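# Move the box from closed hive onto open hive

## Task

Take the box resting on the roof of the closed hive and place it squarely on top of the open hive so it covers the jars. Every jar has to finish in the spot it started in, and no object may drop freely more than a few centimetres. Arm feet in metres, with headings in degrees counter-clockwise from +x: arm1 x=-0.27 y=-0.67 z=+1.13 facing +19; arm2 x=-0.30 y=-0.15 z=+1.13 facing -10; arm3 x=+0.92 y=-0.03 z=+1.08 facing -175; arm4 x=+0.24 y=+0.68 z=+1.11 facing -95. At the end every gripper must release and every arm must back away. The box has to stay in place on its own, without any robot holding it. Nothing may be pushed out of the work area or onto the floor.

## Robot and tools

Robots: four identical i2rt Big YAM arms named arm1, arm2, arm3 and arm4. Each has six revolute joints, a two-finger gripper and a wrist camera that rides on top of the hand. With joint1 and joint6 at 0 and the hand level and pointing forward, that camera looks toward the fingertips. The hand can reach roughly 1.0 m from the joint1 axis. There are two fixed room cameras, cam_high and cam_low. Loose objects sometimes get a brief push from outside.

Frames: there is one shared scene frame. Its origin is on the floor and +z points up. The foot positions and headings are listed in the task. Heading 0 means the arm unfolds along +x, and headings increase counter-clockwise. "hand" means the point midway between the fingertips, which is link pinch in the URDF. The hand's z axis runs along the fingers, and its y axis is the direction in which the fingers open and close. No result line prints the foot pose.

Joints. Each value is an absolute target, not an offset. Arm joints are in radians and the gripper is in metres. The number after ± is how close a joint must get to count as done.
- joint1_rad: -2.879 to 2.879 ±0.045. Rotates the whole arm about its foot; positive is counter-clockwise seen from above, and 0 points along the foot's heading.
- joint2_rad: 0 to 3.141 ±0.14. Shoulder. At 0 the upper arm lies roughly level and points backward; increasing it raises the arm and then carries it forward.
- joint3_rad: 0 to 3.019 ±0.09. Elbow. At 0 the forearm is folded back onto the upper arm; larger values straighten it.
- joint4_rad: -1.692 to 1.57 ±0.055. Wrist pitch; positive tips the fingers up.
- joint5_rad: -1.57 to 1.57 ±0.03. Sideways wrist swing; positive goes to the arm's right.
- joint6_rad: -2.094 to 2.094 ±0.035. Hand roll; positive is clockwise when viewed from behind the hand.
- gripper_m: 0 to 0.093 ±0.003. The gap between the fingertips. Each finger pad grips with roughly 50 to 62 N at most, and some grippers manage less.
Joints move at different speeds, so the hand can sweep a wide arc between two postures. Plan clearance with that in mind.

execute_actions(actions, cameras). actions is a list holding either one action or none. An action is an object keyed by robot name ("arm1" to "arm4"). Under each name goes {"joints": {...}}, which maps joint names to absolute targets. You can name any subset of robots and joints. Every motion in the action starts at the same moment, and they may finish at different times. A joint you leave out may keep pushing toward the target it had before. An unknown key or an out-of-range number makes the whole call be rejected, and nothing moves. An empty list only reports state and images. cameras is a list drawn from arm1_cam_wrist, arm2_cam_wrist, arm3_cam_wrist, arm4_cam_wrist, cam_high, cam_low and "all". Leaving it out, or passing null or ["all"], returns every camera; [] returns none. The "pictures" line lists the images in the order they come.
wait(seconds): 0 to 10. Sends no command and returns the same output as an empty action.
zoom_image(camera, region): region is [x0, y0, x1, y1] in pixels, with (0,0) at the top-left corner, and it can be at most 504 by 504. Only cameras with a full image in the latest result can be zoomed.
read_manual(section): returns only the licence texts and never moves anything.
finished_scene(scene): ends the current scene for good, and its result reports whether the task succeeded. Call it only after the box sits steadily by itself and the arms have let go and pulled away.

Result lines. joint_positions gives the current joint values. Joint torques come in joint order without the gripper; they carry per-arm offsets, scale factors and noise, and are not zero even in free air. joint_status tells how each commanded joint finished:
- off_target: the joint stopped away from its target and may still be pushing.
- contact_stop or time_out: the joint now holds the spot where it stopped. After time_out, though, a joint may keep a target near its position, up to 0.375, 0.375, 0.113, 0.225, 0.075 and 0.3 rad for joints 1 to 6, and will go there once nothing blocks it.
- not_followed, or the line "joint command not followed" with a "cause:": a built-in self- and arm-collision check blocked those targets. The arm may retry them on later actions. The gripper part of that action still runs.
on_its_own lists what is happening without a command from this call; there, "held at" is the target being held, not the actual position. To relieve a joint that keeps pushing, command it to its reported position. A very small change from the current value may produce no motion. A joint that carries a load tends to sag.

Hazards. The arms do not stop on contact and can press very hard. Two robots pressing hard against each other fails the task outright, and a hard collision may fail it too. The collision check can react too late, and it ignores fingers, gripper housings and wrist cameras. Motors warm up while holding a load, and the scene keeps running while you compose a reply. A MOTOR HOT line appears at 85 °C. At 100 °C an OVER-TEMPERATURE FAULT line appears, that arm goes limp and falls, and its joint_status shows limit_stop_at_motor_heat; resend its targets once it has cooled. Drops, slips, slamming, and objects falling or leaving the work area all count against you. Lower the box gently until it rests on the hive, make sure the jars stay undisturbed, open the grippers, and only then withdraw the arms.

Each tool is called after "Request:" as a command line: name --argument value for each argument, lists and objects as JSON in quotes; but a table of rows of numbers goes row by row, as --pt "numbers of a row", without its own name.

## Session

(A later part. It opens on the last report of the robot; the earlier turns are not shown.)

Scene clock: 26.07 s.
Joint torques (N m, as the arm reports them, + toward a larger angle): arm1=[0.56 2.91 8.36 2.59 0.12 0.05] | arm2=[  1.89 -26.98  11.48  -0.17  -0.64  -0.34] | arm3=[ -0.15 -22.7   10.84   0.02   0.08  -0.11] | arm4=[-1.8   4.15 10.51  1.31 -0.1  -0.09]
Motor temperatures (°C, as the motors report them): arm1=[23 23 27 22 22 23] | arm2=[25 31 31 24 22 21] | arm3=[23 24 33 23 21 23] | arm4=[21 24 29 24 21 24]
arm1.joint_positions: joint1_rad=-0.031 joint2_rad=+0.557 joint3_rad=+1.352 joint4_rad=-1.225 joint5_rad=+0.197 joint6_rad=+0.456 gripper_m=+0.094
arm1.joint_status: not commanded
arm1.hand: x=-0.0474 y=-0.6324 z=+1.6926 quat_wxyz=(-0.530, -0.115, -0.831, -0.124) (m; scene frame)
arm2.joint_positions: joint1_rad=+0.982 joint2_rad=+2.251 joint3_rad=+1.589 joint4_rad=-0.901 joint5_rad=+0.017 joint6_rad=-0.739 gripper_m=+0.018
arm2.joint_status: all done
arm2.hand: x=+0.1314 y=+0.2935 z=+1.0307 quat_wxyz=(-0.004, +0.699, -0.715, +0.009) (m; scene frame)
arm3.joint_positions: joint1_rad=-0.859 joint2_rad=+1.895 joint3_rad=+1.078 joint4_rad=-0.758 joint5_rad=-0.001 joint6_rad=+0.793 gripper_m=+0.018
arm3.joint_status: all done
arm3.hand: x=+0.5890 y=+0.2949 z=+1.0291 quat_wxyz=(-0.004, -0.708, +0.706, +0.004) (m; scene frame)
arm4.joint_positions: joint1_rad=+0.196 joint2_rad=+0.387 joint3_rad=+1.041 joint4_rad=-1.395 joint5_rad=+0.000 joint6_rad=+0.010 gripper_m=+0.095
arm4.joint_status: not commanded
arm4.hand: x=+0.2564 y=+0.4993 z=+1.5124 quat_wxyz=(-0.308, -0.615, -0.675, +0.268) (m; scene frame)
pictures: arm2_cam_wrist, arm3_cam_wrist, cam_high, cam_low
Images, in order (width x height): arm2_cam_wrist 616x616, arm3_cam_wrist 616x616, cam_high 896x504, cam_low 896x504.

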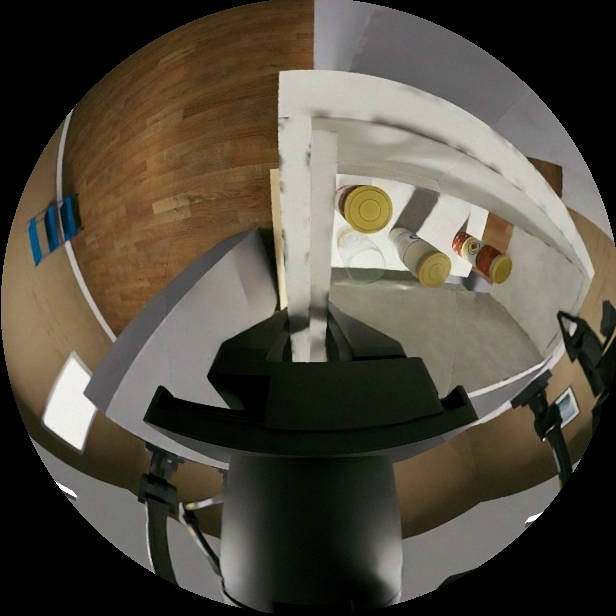

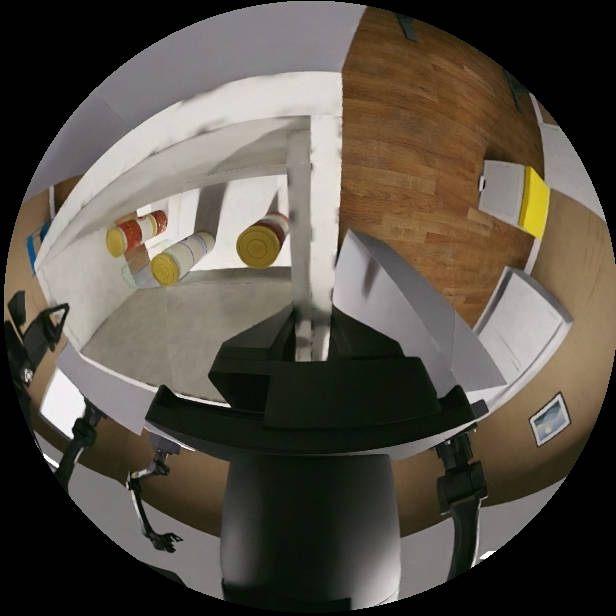

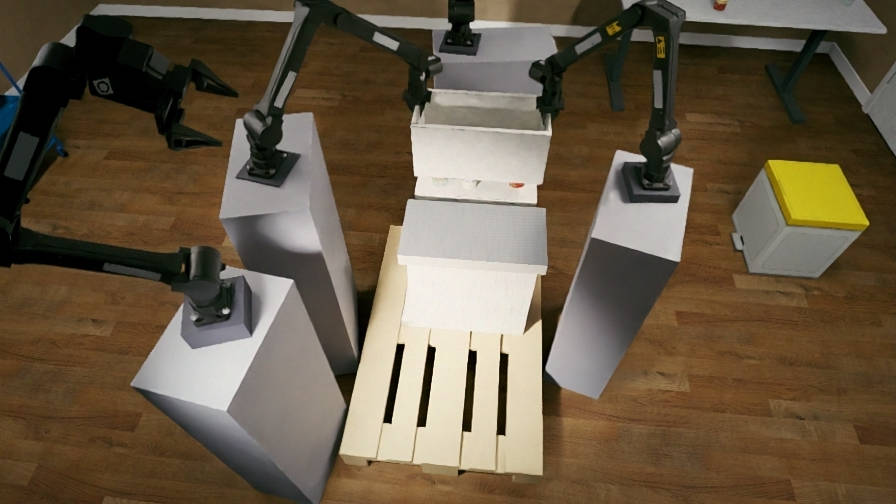

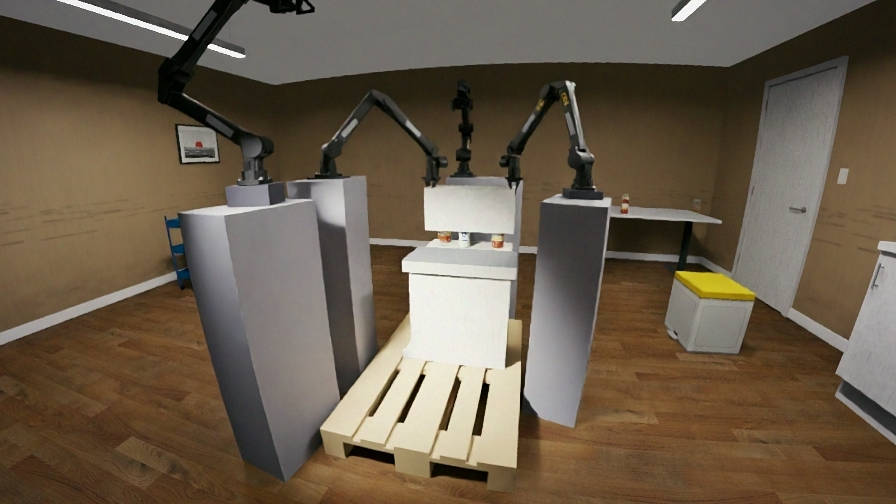

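Request:
execute_actions --actions '[{"arm2":{"joints":{"joint1_rad":1.003,"joint2_rad":2.265,"joint3_rad":1.64,"joint4_rad":-0.8,"joint5_rad":0,"joint6_rad":-0.757}},"arm3":{"joints":{"joint1_rad":-0.845,"joint2_rad":1.932,"joint3_rad":1.128,"joint4_rad":-0.598,"joint5_rad":0,"joint6_rad":0.79}}}]' --cameras '["cam_high","arm4_cam_wrist","arm2_cam_wrist","arm3_cam_wrist"]'

Request:
zoom_image --camera "arm2_cam_wrist" --region '[260, 150, 520, 310]'

Request:
zoom_image --camera "arm3_cam_wrist" --region '[100, 150, 360, 310]'

Request:
zoom_image --camera "cam_high" --region '[390, 70, 570, 220]'

Request:
zoom_image --camera "arm4_cam_wrist" --region '[200, 220, 400, 360]'

Scene clock: 27.83 s.
Joint torques (N m, as the arm reports them, + toward a larger angle): arm1=[0.54 2.96 8.34 2.59 0.11 0.05] | arm2=[  2.14 -27.3   11.23  -0.22  -0.71  -0.4 ] | arm3=[ -0.13 -23.65   9.74  -0.09   0.04  -0.13] | arm4=[-1.51  4.04 10.5   1.1  -0.07 -0.11]
Motor temperatures (°C, as the motors report them): arm1=[23 23 27 22 22 23] | arm2=[25 31 31 24 22 21] | arm3=[23 24 32 23 21 23] | arm4=[21 24 29 24 21 24]
arm1.joint_positions: joint1_rad=-0.031 joint2_rad=+0.557 joint3_rad=+1.352 joint4_rad=-1.225 joint5_rad=+0.197 joint6_rad=+0.456 gripper_m=+0.094
arm1.joint_status: not commanded
arm1.hand: x=-0.0474 y=-0.6324 z=+1.6926 quat_wxyz=(-0.530, -0.115, -0.831, -0.124) (m; scene frame)
arm2.joint_positions: joint1_rad=+0.989 joint2_rad=+2.369 joint3_rad=+1.587 joint4_rad=-0.789 joint5_rad=+0.019 joint6_rad=-0.730 gripper_m=+0.018
arm2.joint_status: all done
arm2.hand: x=+0.1256 y=+0.2926 z=+0.9602 quat_wxyz=(+0.000, +0.699, -0.716, +0.010) (m; scene frame)
arm3.joint_positions: joint1_rad=-0.845 joint2_rad=+2.049 joint3_rad=+1.072 joint4_rad=-0.596 joint5_rad=+0.001 joint6_rad=+0.804 gripper_m=+0.018
arm3.joint_status: all done
arm3.hand: x=+0.5818 y=+0.2924 z=+0.9588 quat_wxyz=(-0.003, -0.709, +0.705, +0.005) (m; scene frame)
arm4.joint_positions: joint1_rad=+0.196 joint2_rad=+0.387 joint3_rad=+1.041 joint4_rad=-1.395 joint5_rad=+0.000 joint6_rad=+0.010 gripper_m=+0.095
arm4.joint_status: not commanded
arm4.hand: x=+0.2564 y=+0.4993 z=+1.5124 quat_wxyz=(-0.308, -0.615, -0.675, +0.268) (m; scene frame)
pictures: arm2_cam_wrist, arm3_cam_wrist, arm4_cam_wrist, cam_high
Images, in order (width x height): arm2_cam_wrist 616x616, arm3_cam_wrist 616x616, arm4_cam_wrist 616x616, cam_high 896x504.

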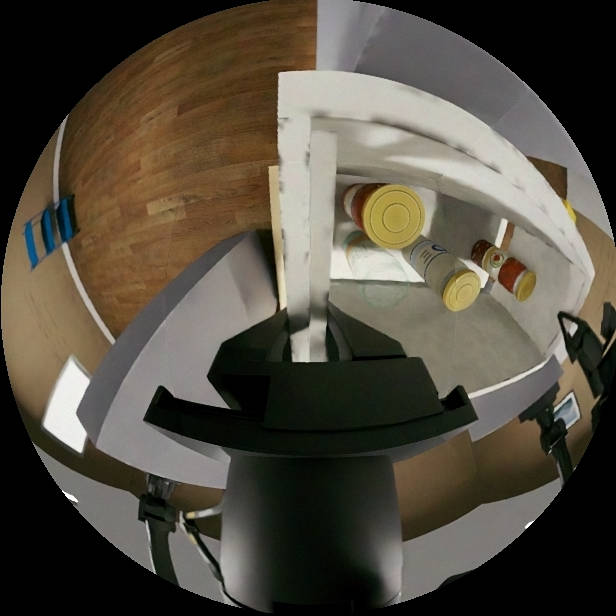

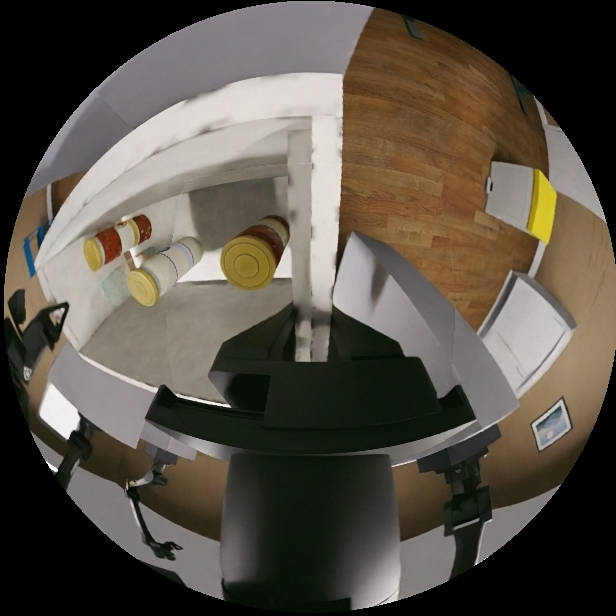

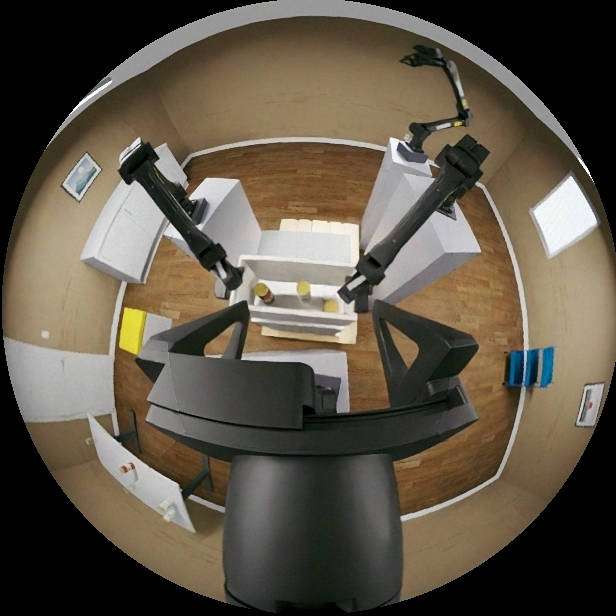

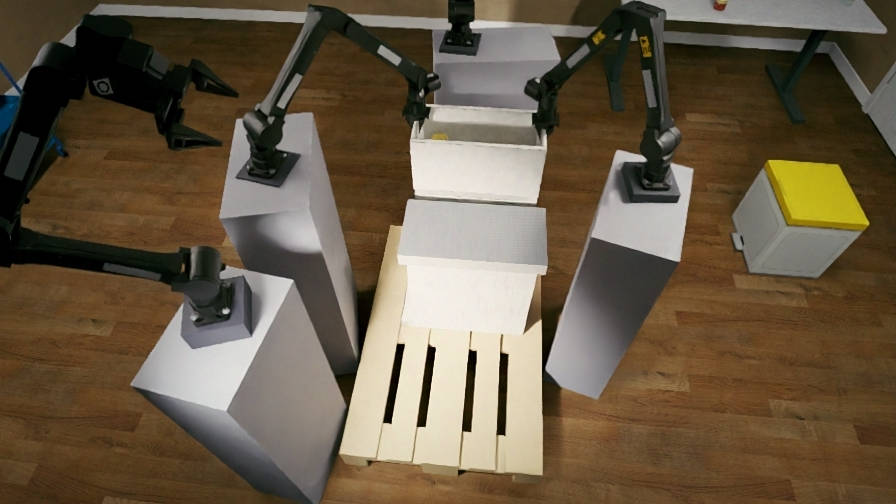

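Region (260, 150, 520, 310) of arm2_cam_wrist's 616x616 image, scaled by 1.938, with more detail than that image has; it fills the top 310 rows of this view, and the rest is white.

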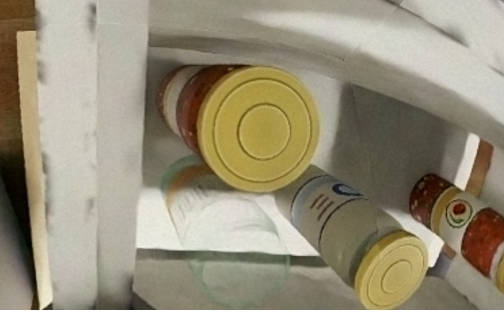

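Region (100, 150, 360, 310) of arm3_cam_wrist's 616x616 image, scaled by 1.938, with more detail than that image has; it fills the top 310 rows of this view, and the rest is white.

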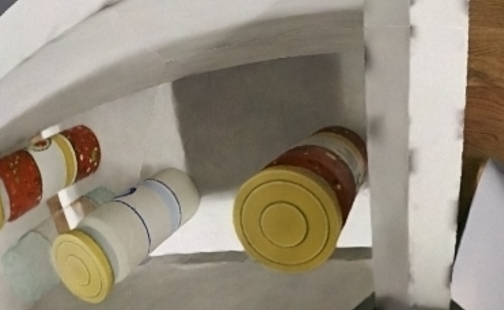

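Region (390, 70, 570, 220) of cam_high's 896x504 image, scaled by 2.800, with more detail than that image has.

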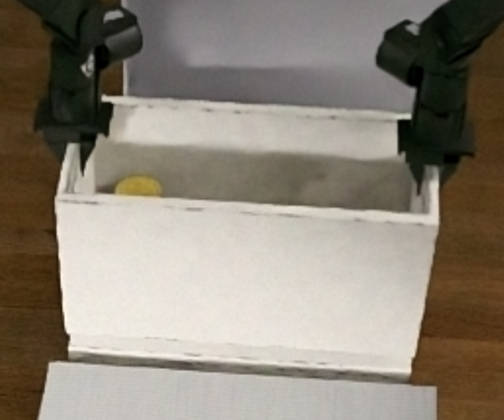

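Region (200, 220, 400, 360) of arm4_cam_wrist's 616x616 image, scaled by 2.520, with more detail than that image has; it fills the top 353 rows of this view, and the rest is white.

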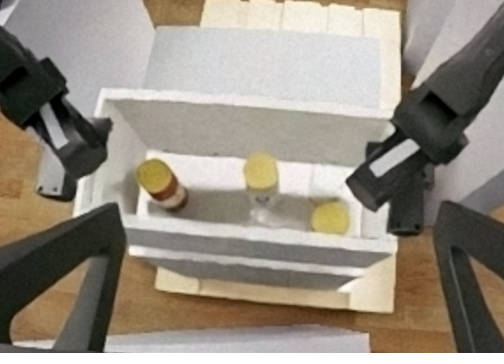

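Request:
zoom_image --camera "cam_high" --region '[400, 160, 480, 215]'

Request:
zoom_image --camera "cam_high" --region '[480, 160, 560, 215]'

Region (400, 160, 480, 215) of cam_high's 896x504 image, scaled by 6.300, with more detail than that image has; it fills the top 346 rows of this view, and the rest is white.

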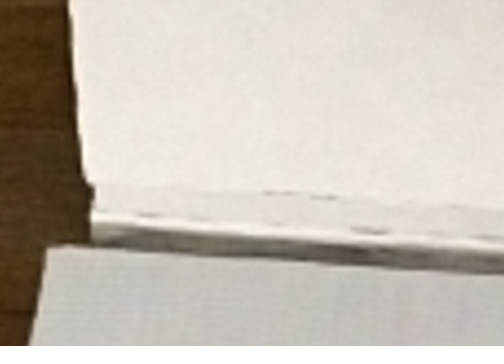

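Region (480, 160, 560, 215) of cam_high's 896x504 image, scaled by 6.300, with more detail than that image has; it fills the top 346 rows of this view, and the rest is white.

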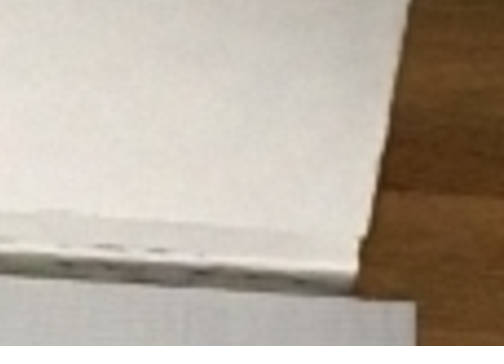

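Request:
zoom_image --camera "arm4_cam_wrist" --region '[240, 295, 370, 350]'

Region (240, 295, 370, 350) of arm4_cam_wrist's 616x616 image, scaled by 3.877, with more detail than that image has; it fills the top 213 rows of this view, and the rest is white.

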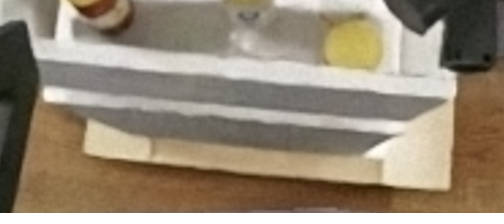

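Request:
execute_actions --actions '[{"arm2":{"joints":{"joint1_rad":1.016,"joint2_rad":2.314,"joint3_rad":1.70,"joint4_rad":-0.787,"joint5_rad":0,"joint6_rad":-0.745}},"arm3":{"joints":{"joint1_rad":-0.872,"joint2_rad":1.987,"joint3_rad":1.183,"joint4_rad":-0.575,"joint5_rad":0,"joint6_rad":0.768}}}]' --cameras '["cam_high","arm4_cam_wrist","arm2_cam_wrist","arm3_cam_wrist"]'

Request:
zoom_image --camera "arm4_cam_wrist" --region '[240, 295, 370, 350]'

Request:
zoom_image --camera "cam_high" --region '[400, 160, 480, 215]'

Request:
zoom_image --camera "cam_high" --region '[480, 160, 560, 215]'

Scene clock: 29.87 s.
Joint torques (N m, as the arm reports them, + toward a larger angle): arm1=[0.63 3.01 8.36 2.59 0.12 0.04] | arm2=[  2.82 -26.11  13.9    0.07  -0.53  -0.29] | arm3=[ -0.45 -22.01  11.99   0.26  -0.1   -0.06] | arm4=[-1.4   4.38 10.53  1.2  -0.09 -0.13]
Motor temperatures (°C, as the motors report them): arm1=[23 23 27 22 22 23] | arm2=[25 32 31 24 22 21] | arm3=[23 25 32 23 21 23] | arm4=[21 24 29 24 21 24]
arm1.joint_positions: joint1_rad=-0.031 joint2_rad=+0.557 joint3_rad=+1.352 joint4_rad=-1.225 joint5_rad=+0.197 joint6_rad=+0.456 gripper_m=+0.094
arm1.joint_status: not commanded
arm1.hand: x=-0.0474 y=-0.6324 z=+1.6926 quat_wxyz=(-0.530, -0.115, -0.831, -0.124) (m; scene frame)
arm2.joint_positions: joint1_rad=+1.002 joint2_rad=+2.393 joint3_rad=+1.615 joint4_rad=-0.781 joint5_rad=+0.014 joint6_rad=-0.728 gripper_m=+0.018
arm2.joint_status: all done
arm2.hand: x=+0.1255 y=+0.3059 z=+0.9541 quat_wxyz=(-0.007, +0.703, -0.712, +0.007) (m; scene frame)
arm3.joint_positions: joint1_rad=-0.869 joint2_rad=+2.077 joint3_rad=+1.100 joint4_rad=-0.580 joint5_rad=+0.004 joint6_rad=+0.778 gripper_m=+0.018
arm3.joint_status: all done
arm3.hand: x=+0.5813 y=+0.3095 z=+0.9520 quat_wxyz=(-0.001, -0.710, +0.704, +0.013) (m; scene frame)
arm4.joint_positions: joint1_rad=+0.196 joint2_rad=+0.387 joint3_rad=+1.041 joint4_rad=-1.395 joint5_rad=+0.000 joint6_rad=+0.010 gripper_m=+0.095
arm4.joint_status: not commanded
arm4.hand: x=+0.2564 y=+0.4993 z=+1.5124 quat_wxyz=(-0.308, -0.615, -0.675, +0.268) (m; scene frame)
pictures: arm2_cam_wrist, arm3_cam_wrist, arm4_cam_wrist, cam_high
Images, in order (width x height): arm2_cam_wrist 616x616, arm3_cam_wrist 616x616, arm4_cam_wrist 616x616, cam_high 896x504.

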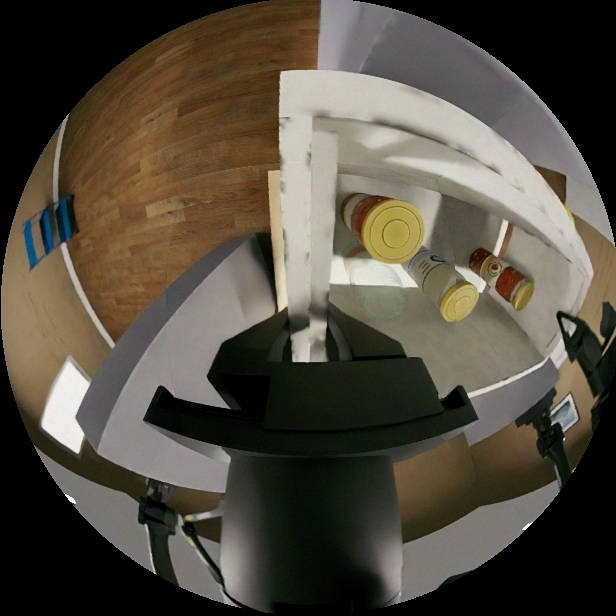

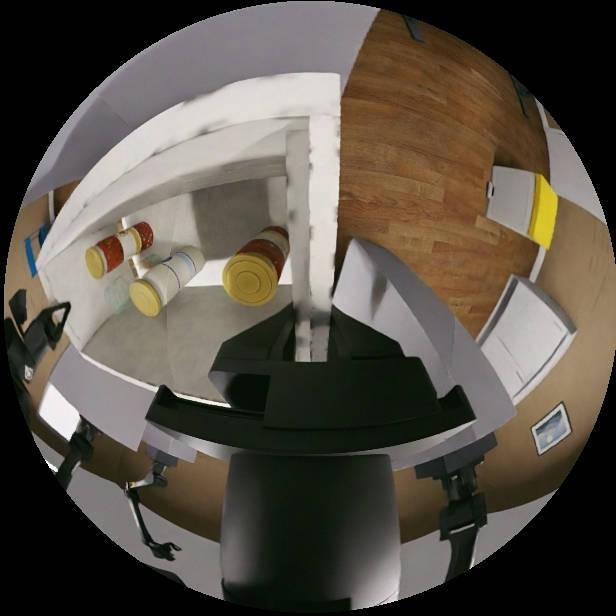

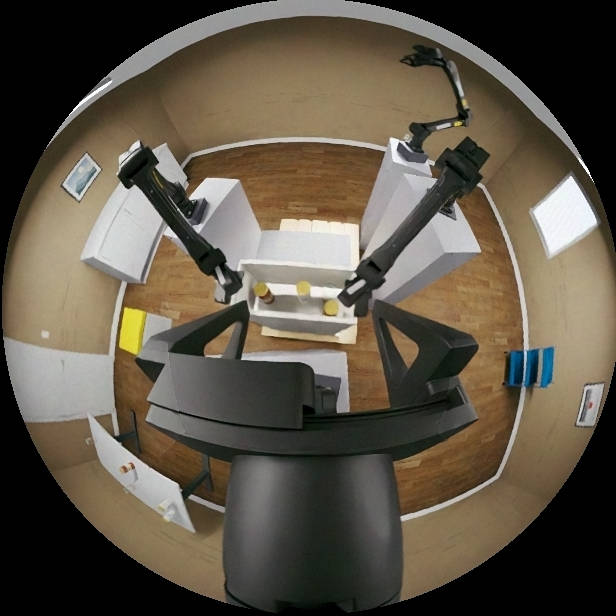

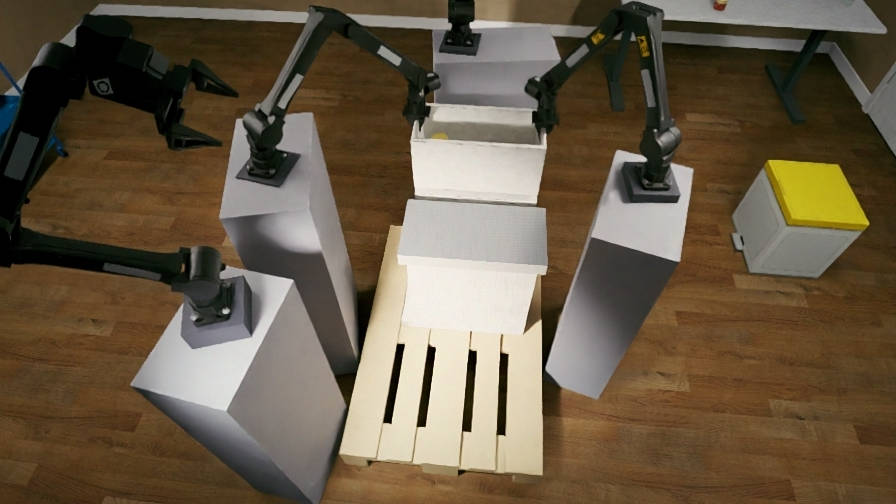

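Region (240, 295, 370, 350) of arm4_cam_wrist's 616x616 image, scaled by 3.877, with more detail than that image has; it fills the top 213 rows of this view, and the rest is white.

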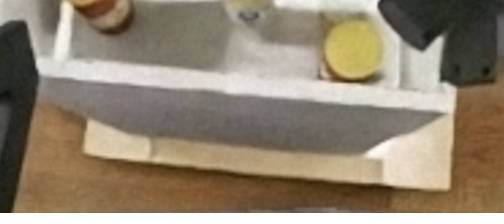

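Region (400, 160, 480, 215) of cam_high's 896x504 image, scaled by 6.300, with more detail than that image has; it fills the top 346 rows of this view, and the rest is white.

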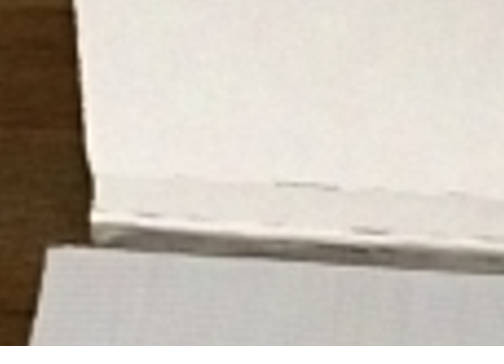

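Region (480, 160, 560, 215) of cam_high's 896x504 image, scaled by 6.300, with more detail than that image has; it fills the top 346 rows of this view, and the rest is white.

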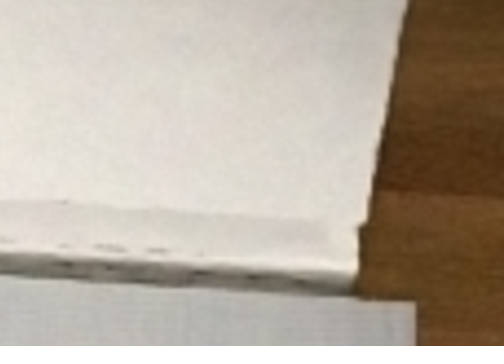

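Request:
execute_actions --actions '[{"arm2":{"joints":{"joint1_rad":1.01,"joint2_rad":2.346,"joint3_rad":1.695,"joint4_rad":-0.752,"joint5_rad":0,"joint6_rad":-0.745}},"arm3":{"joints":{"joint1_rad":-0.862,"joint2_rad":2.021,"joint3_rad":1.178,"joint4_rad":-0.545,"joint5_rad":0,"joint6_rad":0.772}}}]' --cameras '["cam_high","arm4_cam_wrist"]'

Request:
zoom_image --camera "arm4_cam_wrist" --region '[240, 295, 370, 350]'

Request:
zoom_image --camera "cam_high" --region '[400, 160, 480, 215]'

Request:
zoom_image --camera "cam_high" --region '[480, 160, 560, 215]'

Scene clock: 31.53 s.
Joint torques (N m, as the arm reports them, + toward a larger angle): arm1=[0.61 2.98 8.38 2.61 0.12 0.05] | arm2=[  1.98 -25.85  13.08   0.06  -0.69  -0.31] | arm3=[ -0.16 -22.59  11.23   0.14  -0.11  -0.05] | arm4=[-2.17  4.57 10.43  1.33 -0.09 -0.11]
Motor temperatures (°C, as the motors report them): arm1=[23 23 27 22 22 23] | arm2=[25 32 31 24 22 21] | arm3=[23 25 32 23 21 23] | arm4=[21 24 29 24 21 24]
arm1.joint_positions: joint1_rad=-0.031 joint2_rad=+0.557 joint3_rad=+1.352 joint4_rad=-1.225 joint5_rad=+0.197 joint6_rad=+0.456 gripper_m=+0.094
arm1.joint_status: not commanded
arm1.hand: x=-0.0474 y=-0.6324 z=+1.6926 quat_wxyz=(-0.530, -0.115, -0.831, -0.124) (m; scene frame)
arm2.joint_positions: joint1_rad=+1.000 joint2_rad=+2.427 joint3_rad=+1.616 joint4_rad=-0.747 joint5_rad=+0.018 joint6_rad=-0.728 gripper_m=+0.018
arm2.joint_status: all done
arm2.hand: x=+0.1253 y=+0.3027 z=+0.9335 quat_wxyz=(-0.006, +0.702, -0.712, +0.009) (m; scene frame)
arm3.joint_positions: joint1_rad=-0.863 joint2_rad=+2.116 joint3_rad=+1.101 joint4_rad=-0.549 joint5_rad=+0.004 joint6_rad=+0.780 gripper_m=+0.018
arm3.joint_status: all done
arm3.hand: x=+0.5810 y=+0.3059 z=+0.9345 quat_wxyz=(-0.001, -0.711, +0.703, +0.010) (m; scene frame)
arm4.joint_positions: joint1_rad=+0.196 joint2_rad=+0.387 joint3_rad=+1.041 joint4_rad=-1.395 joint5_rad=+0.000 joint6_rad=+0.010 gripper_m=+0.095
arm4.joint_status: not commanded
arm4.hand: x=+0.2564 y=+0.4993 z=+1.5124 quat_wxyz=(-0.308, -0.615, -0.675, +0.268) (m; scene frame)
pictures: arm4_cam_wrist, cam_high
Images, in order (width x height): arm4_cam_wrist 616x616, cam_high 896x504.

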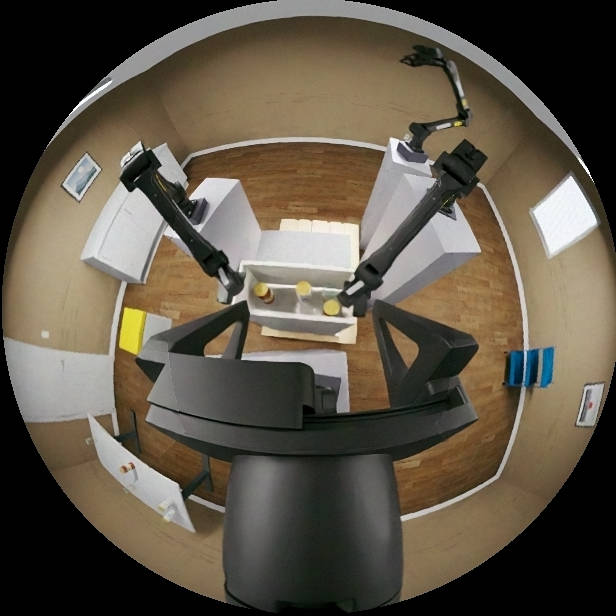

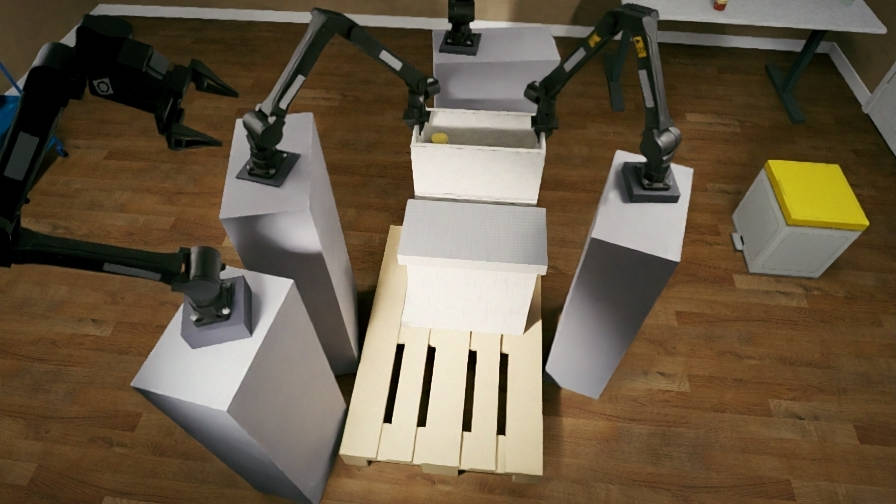

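Region (240, 295, 370, 350) of arm4_cam_wrist's 616x616 image, scaled by 3.877, with more detail than that image has; it fills the top 213 rows of this view, and the rest is white.

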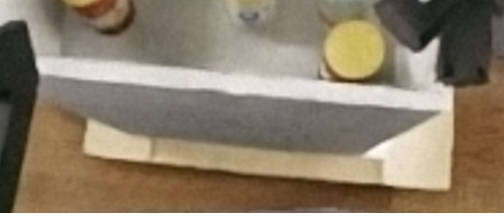

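Region (400, 160, 480, 215) of cam_high's 896x504 image, scaled by 6.300, with more detail than that image has; it fills the top 346 rows of this view, and the rest is white.

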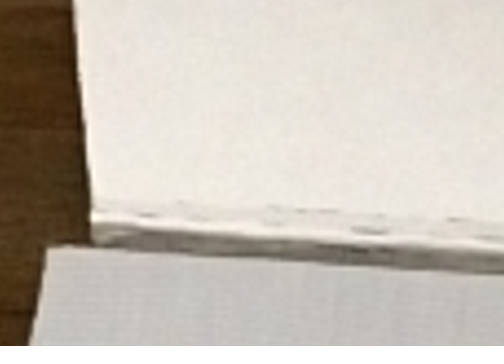

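Region (480, 160, 560, 215) of cam_high's 896x504 image, scaled by 6.300, with more detail than that image has; it fills the top 346 rows of this view, and the rest is white.

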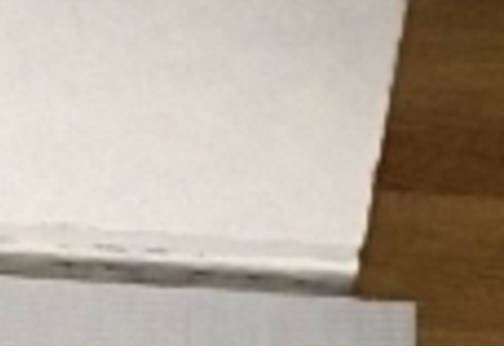

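Request:
execute_actions --actions '[{"arm2":{"joints":{"joint1_rad":1.008,"joint2_rad":2.385,"joint3_rad":1.69,"joint4_rad":-0.725,"joint5_rad":0,"joint6_rad":-0.745}},"arm3":{"joints":{"joint1_rad":-0.862,"joint2_rad":2.067,"joint3_rad":1.172,"joint4_rad":-0.515,"joint5_rad":0,"joint6_rad":0.772}}}]' --cameras '["cam_high","arm4_cam_wrist"]'

Request:
zoom_image --camera "arm4_cam_wrist" --region '[240, 295, 370, 350]'

Request:
zoom_image --camera "cam_high" --region '[400, 160, 480, 215]'

Request:
zoom_image --camera "cam_high" --region '[480, 160, 560, 215]'

Scene clock: 32.50 s.
Joint torques (N m, as the arm reports them, + toward a larger angle): arm1=[0.59 2.97 8.36 2.59 0.12 0.04] | arm2=[  1.67 -24.25  12.32   0.27  -0.5   -0.31] | arm3=[  0.05 -22.17  10.21   0.15   0.04  -0.08] | arm4=[-1.4   4.25 10.64  1.27 -0.08 -0.13]
Motor temperatures (°C, as the motors report them): arm1=[23 23 27 22 22 23] | arm2=[25 32 32 24 22 21] | arm3=[23 25 32 23 21 23] | arm4=[21 24 29 24 21 24]
arm1.joint_positions: joint1_rad=-0.031 joint2_rad=+0.557 joint3_rad=+1.352 joint4_rad=-1.225 joint5_rad=+0.197 joint6_rad=+0.456 gripper_m=+0.094
arm1.joint_status: not commanded
arm1.hand: x=-0.0474 y=-0.6324 z=+1.6926 quat_wxyz=(-0.530, -0.115, -0.831, -0.124) (m; scene frame)
arm2.joint_positions: joint1_rad=+0.998 joint2_rad=+2.448 joint3_rad=+1.619 joint4_rad=-0.723 joint5_rad=+0.014 joint6_rad=-0.727 gripper_m=+0.018
arm2.joint_status: all done
arm2.hand: x=+0.1262 y=+0.3032 z=+0.9225 quat_wxyz=(-0.010, +0.701, -0.713, +0.007) (m; scene frame)
arm3.joint_positions: joint1_rad=-0.864 joint2_rad=+2.153 joint3_rad=+1.104 joint4_rad=-0.519 joint5_rad=+0.001 joint6_rad=+0.783 gripper_m=+0.018
arm3.joint_status: all done
arm3.hand: x=+0.5818 y=+0.3046 z=+0.9180 quat_wxyz=(-0.003, -0.710, +0.704, +0.008) (m; scene frame)
arm4.joint_positions: joint1_rad=+0.196 joint2_rad=+0.387 joint3_rad=+1.041 joint4_rad=-1.395 joint5_rad=+0.000 joint6_rad=+0.010 gripper_m=+0.095
arm4.joint_status: not commanded
arm4.hand: x=+0.2564 y=+0.4993 z=+1.5124 quat_wxyz=(-0.308, -0.615, -0.675, +0.268) (m; scene frame)
pictures: arm4_cam_wrist, cam_high
Images, in order (width x height): arm4_cam_wrist 616x616, cam_high 896x504.

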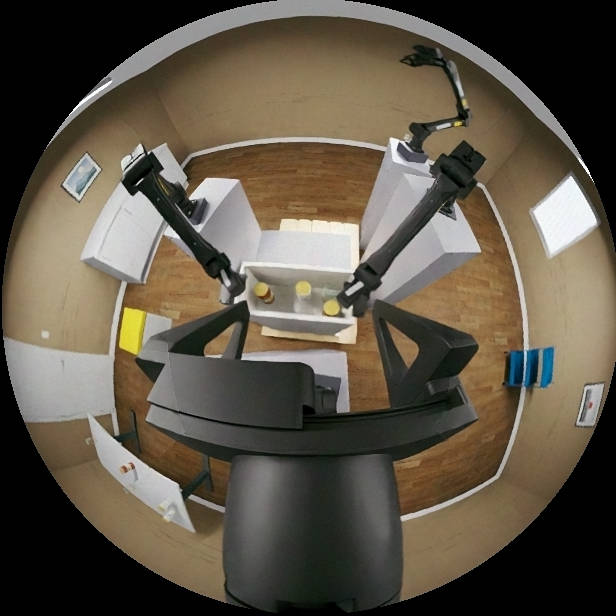

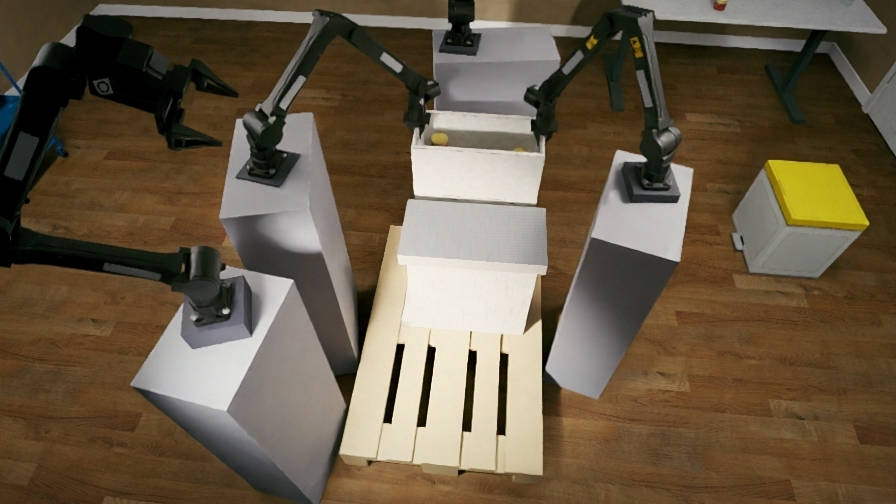

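Region (240, 295, 370, 350) of arm4_cam_wrist's 616x616 image, scaled by 3.877, with more detail than that image has; it fills the top 213 rows of this view, and the rest is white.

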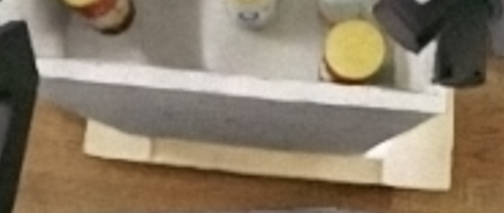

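Region (400, 160, 480, 215) of cam_high's 896x504 image, scaled by 6.300, with more detail than that image has; it fills the top 346 rows of this view, and the rest is white.

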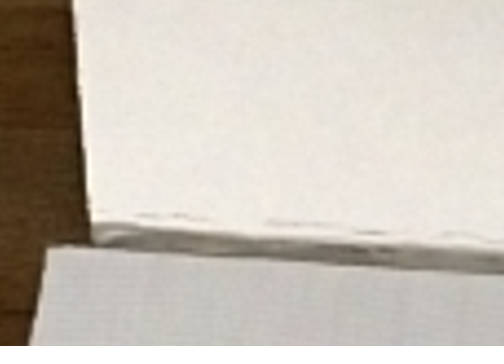

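Region (480, 160, 560, 215) of cam_high's 896x504 image, scaled by 6.300, with more detail than that image has; it fills the top 346 rows of this view, and the rest is white.

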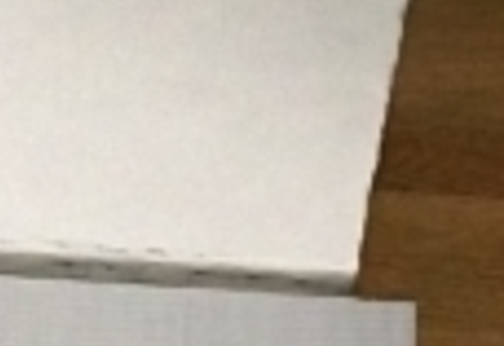

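Request:
execute_actions --actions '[{"arm2":{"joints":{"joint1_rad":1.0,"joint2_rad":2.452,"joint3_rad":1.635,"joint4_rad":-0.725,"joint5_rad":0.005,"joint6_rad":-0.732}},"arm3":{"joints":{"joint1_rad":-0.864,"joint2_rad":2.152,"joint3_rad":1.118,"joint4_rad":-0.517,"joint5_rad":0,"joint6_rad":0.78}}}]' --cameras '["cam_high","arm4_cam_wrist"]'

Request:
zoom_image --camera "arm4_cam_wrist" --region '[240, 295, 370, 350]'

Request:
zoom_image --camera "cam_high" --region '[400, 160, 480, 215]'

Request:
zoom_image --camera "cam_high" --region '[480, 160, 560, 215]'

Scene clock: 33.43 s.
Joint torques (N m, as the arm reports them, + toward a larger angle): arm1=[0.58 2.92 8.37 2.61 0.11 0.05] | arm2=[  1.07 -19.53   7.68   0.33  -0.34  -0.2 ] | arm3=[ -0.05 -16.61   5.85   0.07   0.02   0.  ] | arm4=[-1.97  4.16 10.64  1.13 -0.12 -0.14]
Motor temperatures (°C, as the motors report them): arm1=[23 23 27 22 22 23] | arm2=[25 32 32 24 22 21] | arm3=[23 25 32 23 21 23] | arm4=[21 24 29 24 21 24]
arm1.joint_positions: joint1_rad=-0.031 joint2_rad=+0.557 joint3_rad=+1.352 joint4_rad=-1.225 joint5_rad=+0.197 joint6_rad=+0.456 gripper_m=+0.094
arm1.joint_status: not commanded
arm1.hand: x=-0.0474 y=-0.6324 z=+1.6926 quat_wxyz=(-0.530, -0.115, -0.831, -0.124) (m; scene frame)
arm2.joint_positions: joint1_rad=+0.998 joint2_rad=+2.451 joint3_rad=+1.619 joint4_rad=-0.724 joint5_rad=+0.014 joint6_rad=-0.726 gripper_m=+0.018
arm2.joint_status: all done
arm2.hand: x=+0.1253 y=+0.3021 z=+0.9206 quat_wxyz=(-0.008, +0.701, -0.713, +0.007) (m; scene frame)
arm3.joint_positions: joint1_rad=-0.864 joint2_rad=+2.157 joint3_rad=+1.103 joint4_rad=-0.519 joint5_rad=+0.001 joint6_rad=+0.783 gripper_m=+0.018
arm3.joint_status: all done
arm3.hand: x=+0.5827 y=+0.3037 z=+0.9162 quat_wxyz=(-0.003, -0.710, +0.704, +0.005) (m; scene frame)
arm4.joint_positions: joint1_rad=+0.196 joint2_rad=+0.387 joint3_rad=+1.041 joint4_rad=-1.395 joint5_rad=+0.000 joint6_rad=+0.010 gripper_m=+0.095
arm4.joint_status: not commanded
arm4.hand: x=+0.2564 y=+0.4993 z=+1.5124 quat_wxyz=(-0.308, -0.615, -0.675, +0.268) (m; scene frame)
pictures: arm4_cam_wrist, cam_high
Images, in order (width x height): arm4_cam_wrist 616x616, cam_high 896x504.

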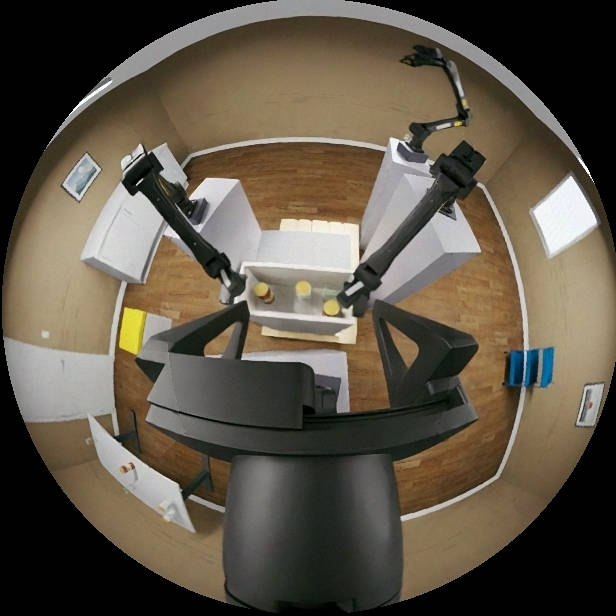

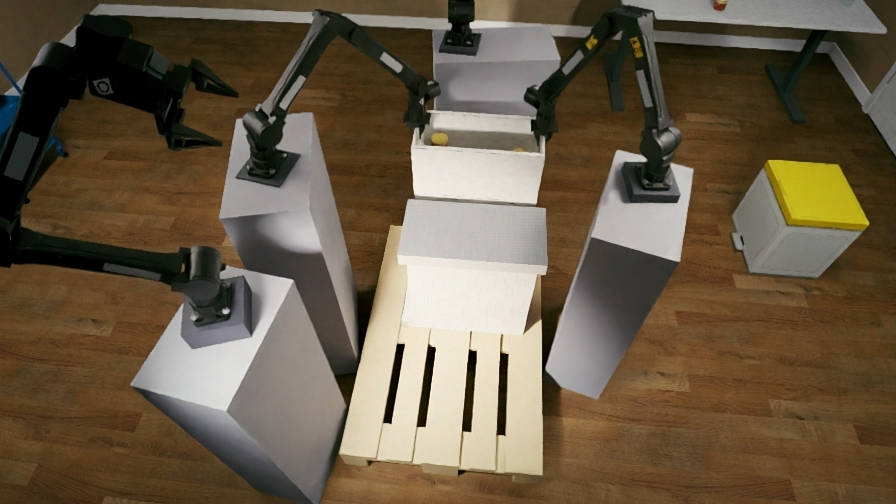

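Region (240, 295, 370, 350) of arm4_cam_wrist's 616x616 image, scaled by 3.877, with more detail than that image has; it fills the top 213 rows of this view, and the rest is white.

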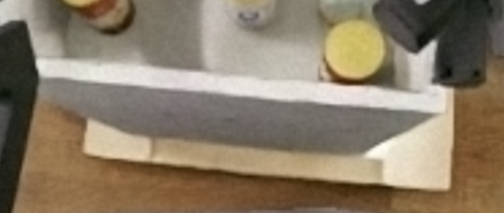

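Region (400, 160, 480, 215) of cam_high's 896x504 image, scaled by 6.300, with more detail than that image has; it fills the top 346 rows of this view, and the rest is white.

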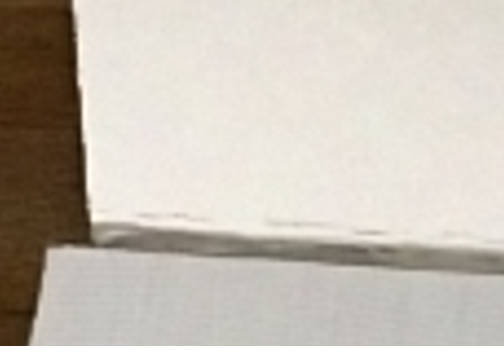

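Region (480, 160, 560, 215) of cam_high's 896x504 image, scaled by 6.300, with more detail than that image has; it fills the top 346 rows of this view, and the rest is white.

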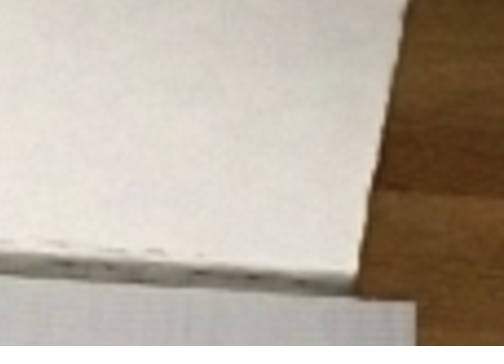

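Request:
execute_actions --actions '[{"arm2":{"joints":{"gripper_m":0.055}},"arm3":{"joints":{"gripper_m":0.055}}}]' --cameras '[]'

Request:
execute_actions --actions '[{"arm2":{"joints":{"joint2_rad":2.30,"joint3_rad":1.615,"joint4_rad":-0.87}},"arm3":{"joints":{"joint2_rad":1.96,"joint3_rad":1.11,"joint4_rad":-0.705}}}]' --cameras '["arm2_cam_wrist","arm3_cam_wrist"]'

Scene clock: 34.40 s.
Joint torques (N m, as the arm reports them, + toward a larger angle): arm1=[0.47 2.98 8.35 2.59 0.11 0.04] | arm2=[  0.88 -18.8    7.59   0.38  -0.09  -0.2 ] | arm3=[ -0.26 -16.75   5.82   0.08   0.02   0.  ] | arm4=[-1.96  4.42 10.45  1.22 -0.06 -0.12]
Motor temperatures (°C, as the motors report them): arm1=[23 23 27 22 22 23] | arm2=[25 32 31 24 22 21] | arm3=[23 25 32 23 21 23] | arm4=[21 24 29 24 21 24]
arm1.joint_positions: joint1_rad=-0.031 joint2_rad=+0.557 joint3_rad=+1.352 joint4_rad=-1.225 joint5_rad=+0.197 joint6_rad=+0.456 gripper_m=+0.094
arm1.joint_status: not commanded
arm1.hand: x=-0.0474 y=-0.6324 z=+1.6926 quat_wxyz=(-0.530, -0.115, -0.831, -0.124) (m; scene frame)
arm2.joint_positions: joint1_rad=+0.998 joint2_rad=+2.449 joint3_rad=+1.619 joint4_rad=-0.724 joint5_rad=+0.007 joint6_rad=-0.726 gripper_m=+0.055
arm2.joint_status: all done
arm2.hand: x=+0.1248 y=+0.3033 z=+0.9215 quat_wxyz=(-0.008, +0.701, -0.713, +0.004) (m; scene frame)
arm3.joint_positions: joint1_rad=-0.864 joint2_rad=+2.156 joint3_rad=+1.104 joint4_rad=-0.519 joint5_rad=+0.001 joint6_rad=+0.783 gripper_m=+0.055
arm3.joint_status: all done
arm3.hand: x=+0.5822 y=+0.3041 z=+0.9167 quat_wxyz=(-0.003, -0.710, +0.704, +0.006) (m; scene frame)
arm4.joint_positions: joint1_rad=+0.196 joint2_rad=+0.387 joint3_rad=+1.041 joint4_rad=-1.395 joint5_rad=+0.000 joint6_rad=+0.010 gripper_m=+0.095
arm4.joint_status: not commanded
arm4.hand: x=+0.2564 y=+0.4993 z=+1.5124 quat_wxyz=(-0.308, -0.615, -0.675, +0.268) (m; scene frame)
pictures: none
No camera images: the call's "cameras" was empty. Leave "cameras" out to get every camera's image.

Scene clock: 35.63 s.
Joint torques (N m, as the arm reports them, + toward a larger angle): arm1=[0.54 3.02 8.37 2.6  0.11 0.05] | arm2=[  1.02 -17.13   8.19   0.04  -0.1   -0.2 ] | arm3=[ -0.08 -14.08   6.94  -0.31   0.02   0.  ] | arm4=[-1.28  4.98 10.56  1.2  -0.11 -0.15]
Motor temperatures (°C, as the motors report them): arm1=[23 23 27 22 22 23] | arm2=[25 32 31 24 22 21] | arm3=[23 25 31 23 21 23] | arm4=[21 24 29 24 21 24]
arm1.joint_positions: joint1_rad=-0.031 joint2_rad=+0.557 joint3_rad=+1.352 joint4_rad=-1.225 joint5_rad=+0.197 joint6_rad=+0.456 gripper_m=+0.094
arm1.joint_status: not commanded
arm1.hand: x=-0.0474 y=-0.6324 z=+1.6926 quat_wxyz=(-0.530, -0.115, -0.831, -0.124) (m; scene frame)
arm2.joint_positions: joint1_rad=+0.998 joint2_rad=+2.280 joint3_rad=+1.606 joint4_rad=-0.861 joint5_rad=+0.007 joint6_rad=-0.726 gripper_m=+0.055
arm2.joint_status: all done
arm2.hand: x=+0.1306 y=+0.3097 z=+1.0186 quat_wxyz=(-0.018, +0.701, -0.713, +0.003) (m; scene frame)
arm3.joint_positions: joint1_rad=-0.864 joint2_rad=+1.940 joint3_rad=+1.104 joint4_rad=-0.696 joint5_rad=+0.001 joint6_rad=+0.783 gripper_m=+0.055
arm3.joint_status: all done
arm3.hand: x=+0.5764 y=+0.3108 z=+1.0155 quat_wxyz=(-0.003, -0.710, +0.704, +0.025) (m; scene frame)
arm4.joint_positions: joint1_rad=+0.196 joint2_rad=+0.387 joint3_rad=+1.041 joint4_rad=-1.395 joint5_rad=+0.000 joint6_rad=+0.010 gripper_m=+0.095
arm4.joint_status: not commanded
arm4.hand: x=+0.2564 y=+0.4993 z=+1.5124 quat_wxyz=(-0.308, -0.615, -0.675, +0.268) (m; scene frame)
pictures: arm2_cam_wrist, arm3_cam_wrist
Images, in order (width x height): arm2_cam_wrist 616x616, arm3_cam_wrist 616x616.

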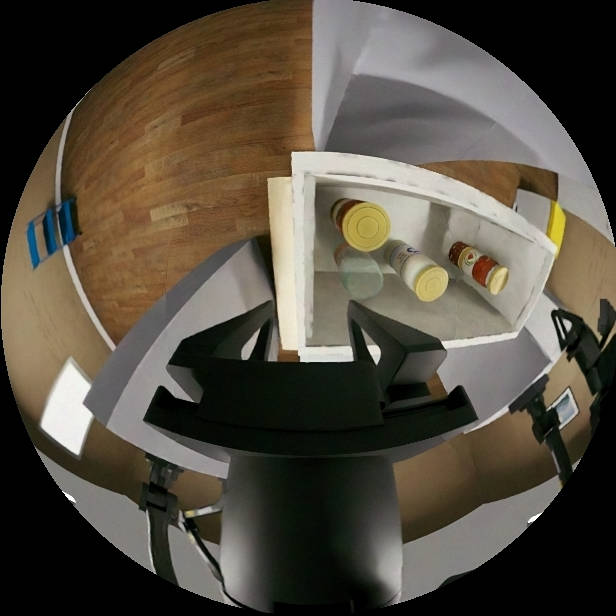

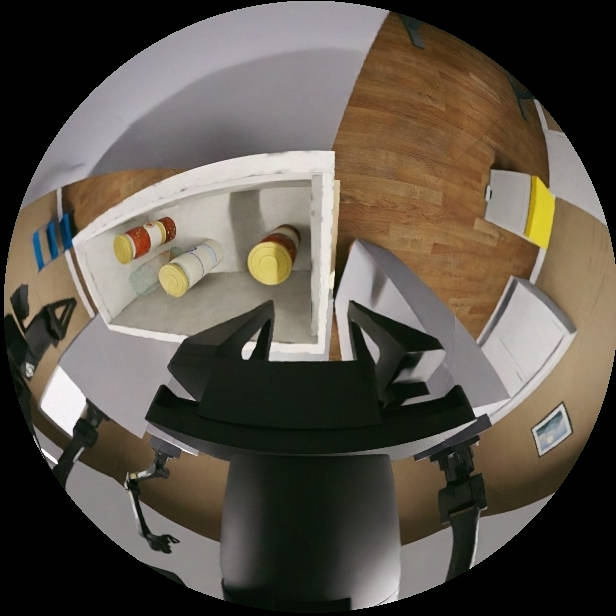

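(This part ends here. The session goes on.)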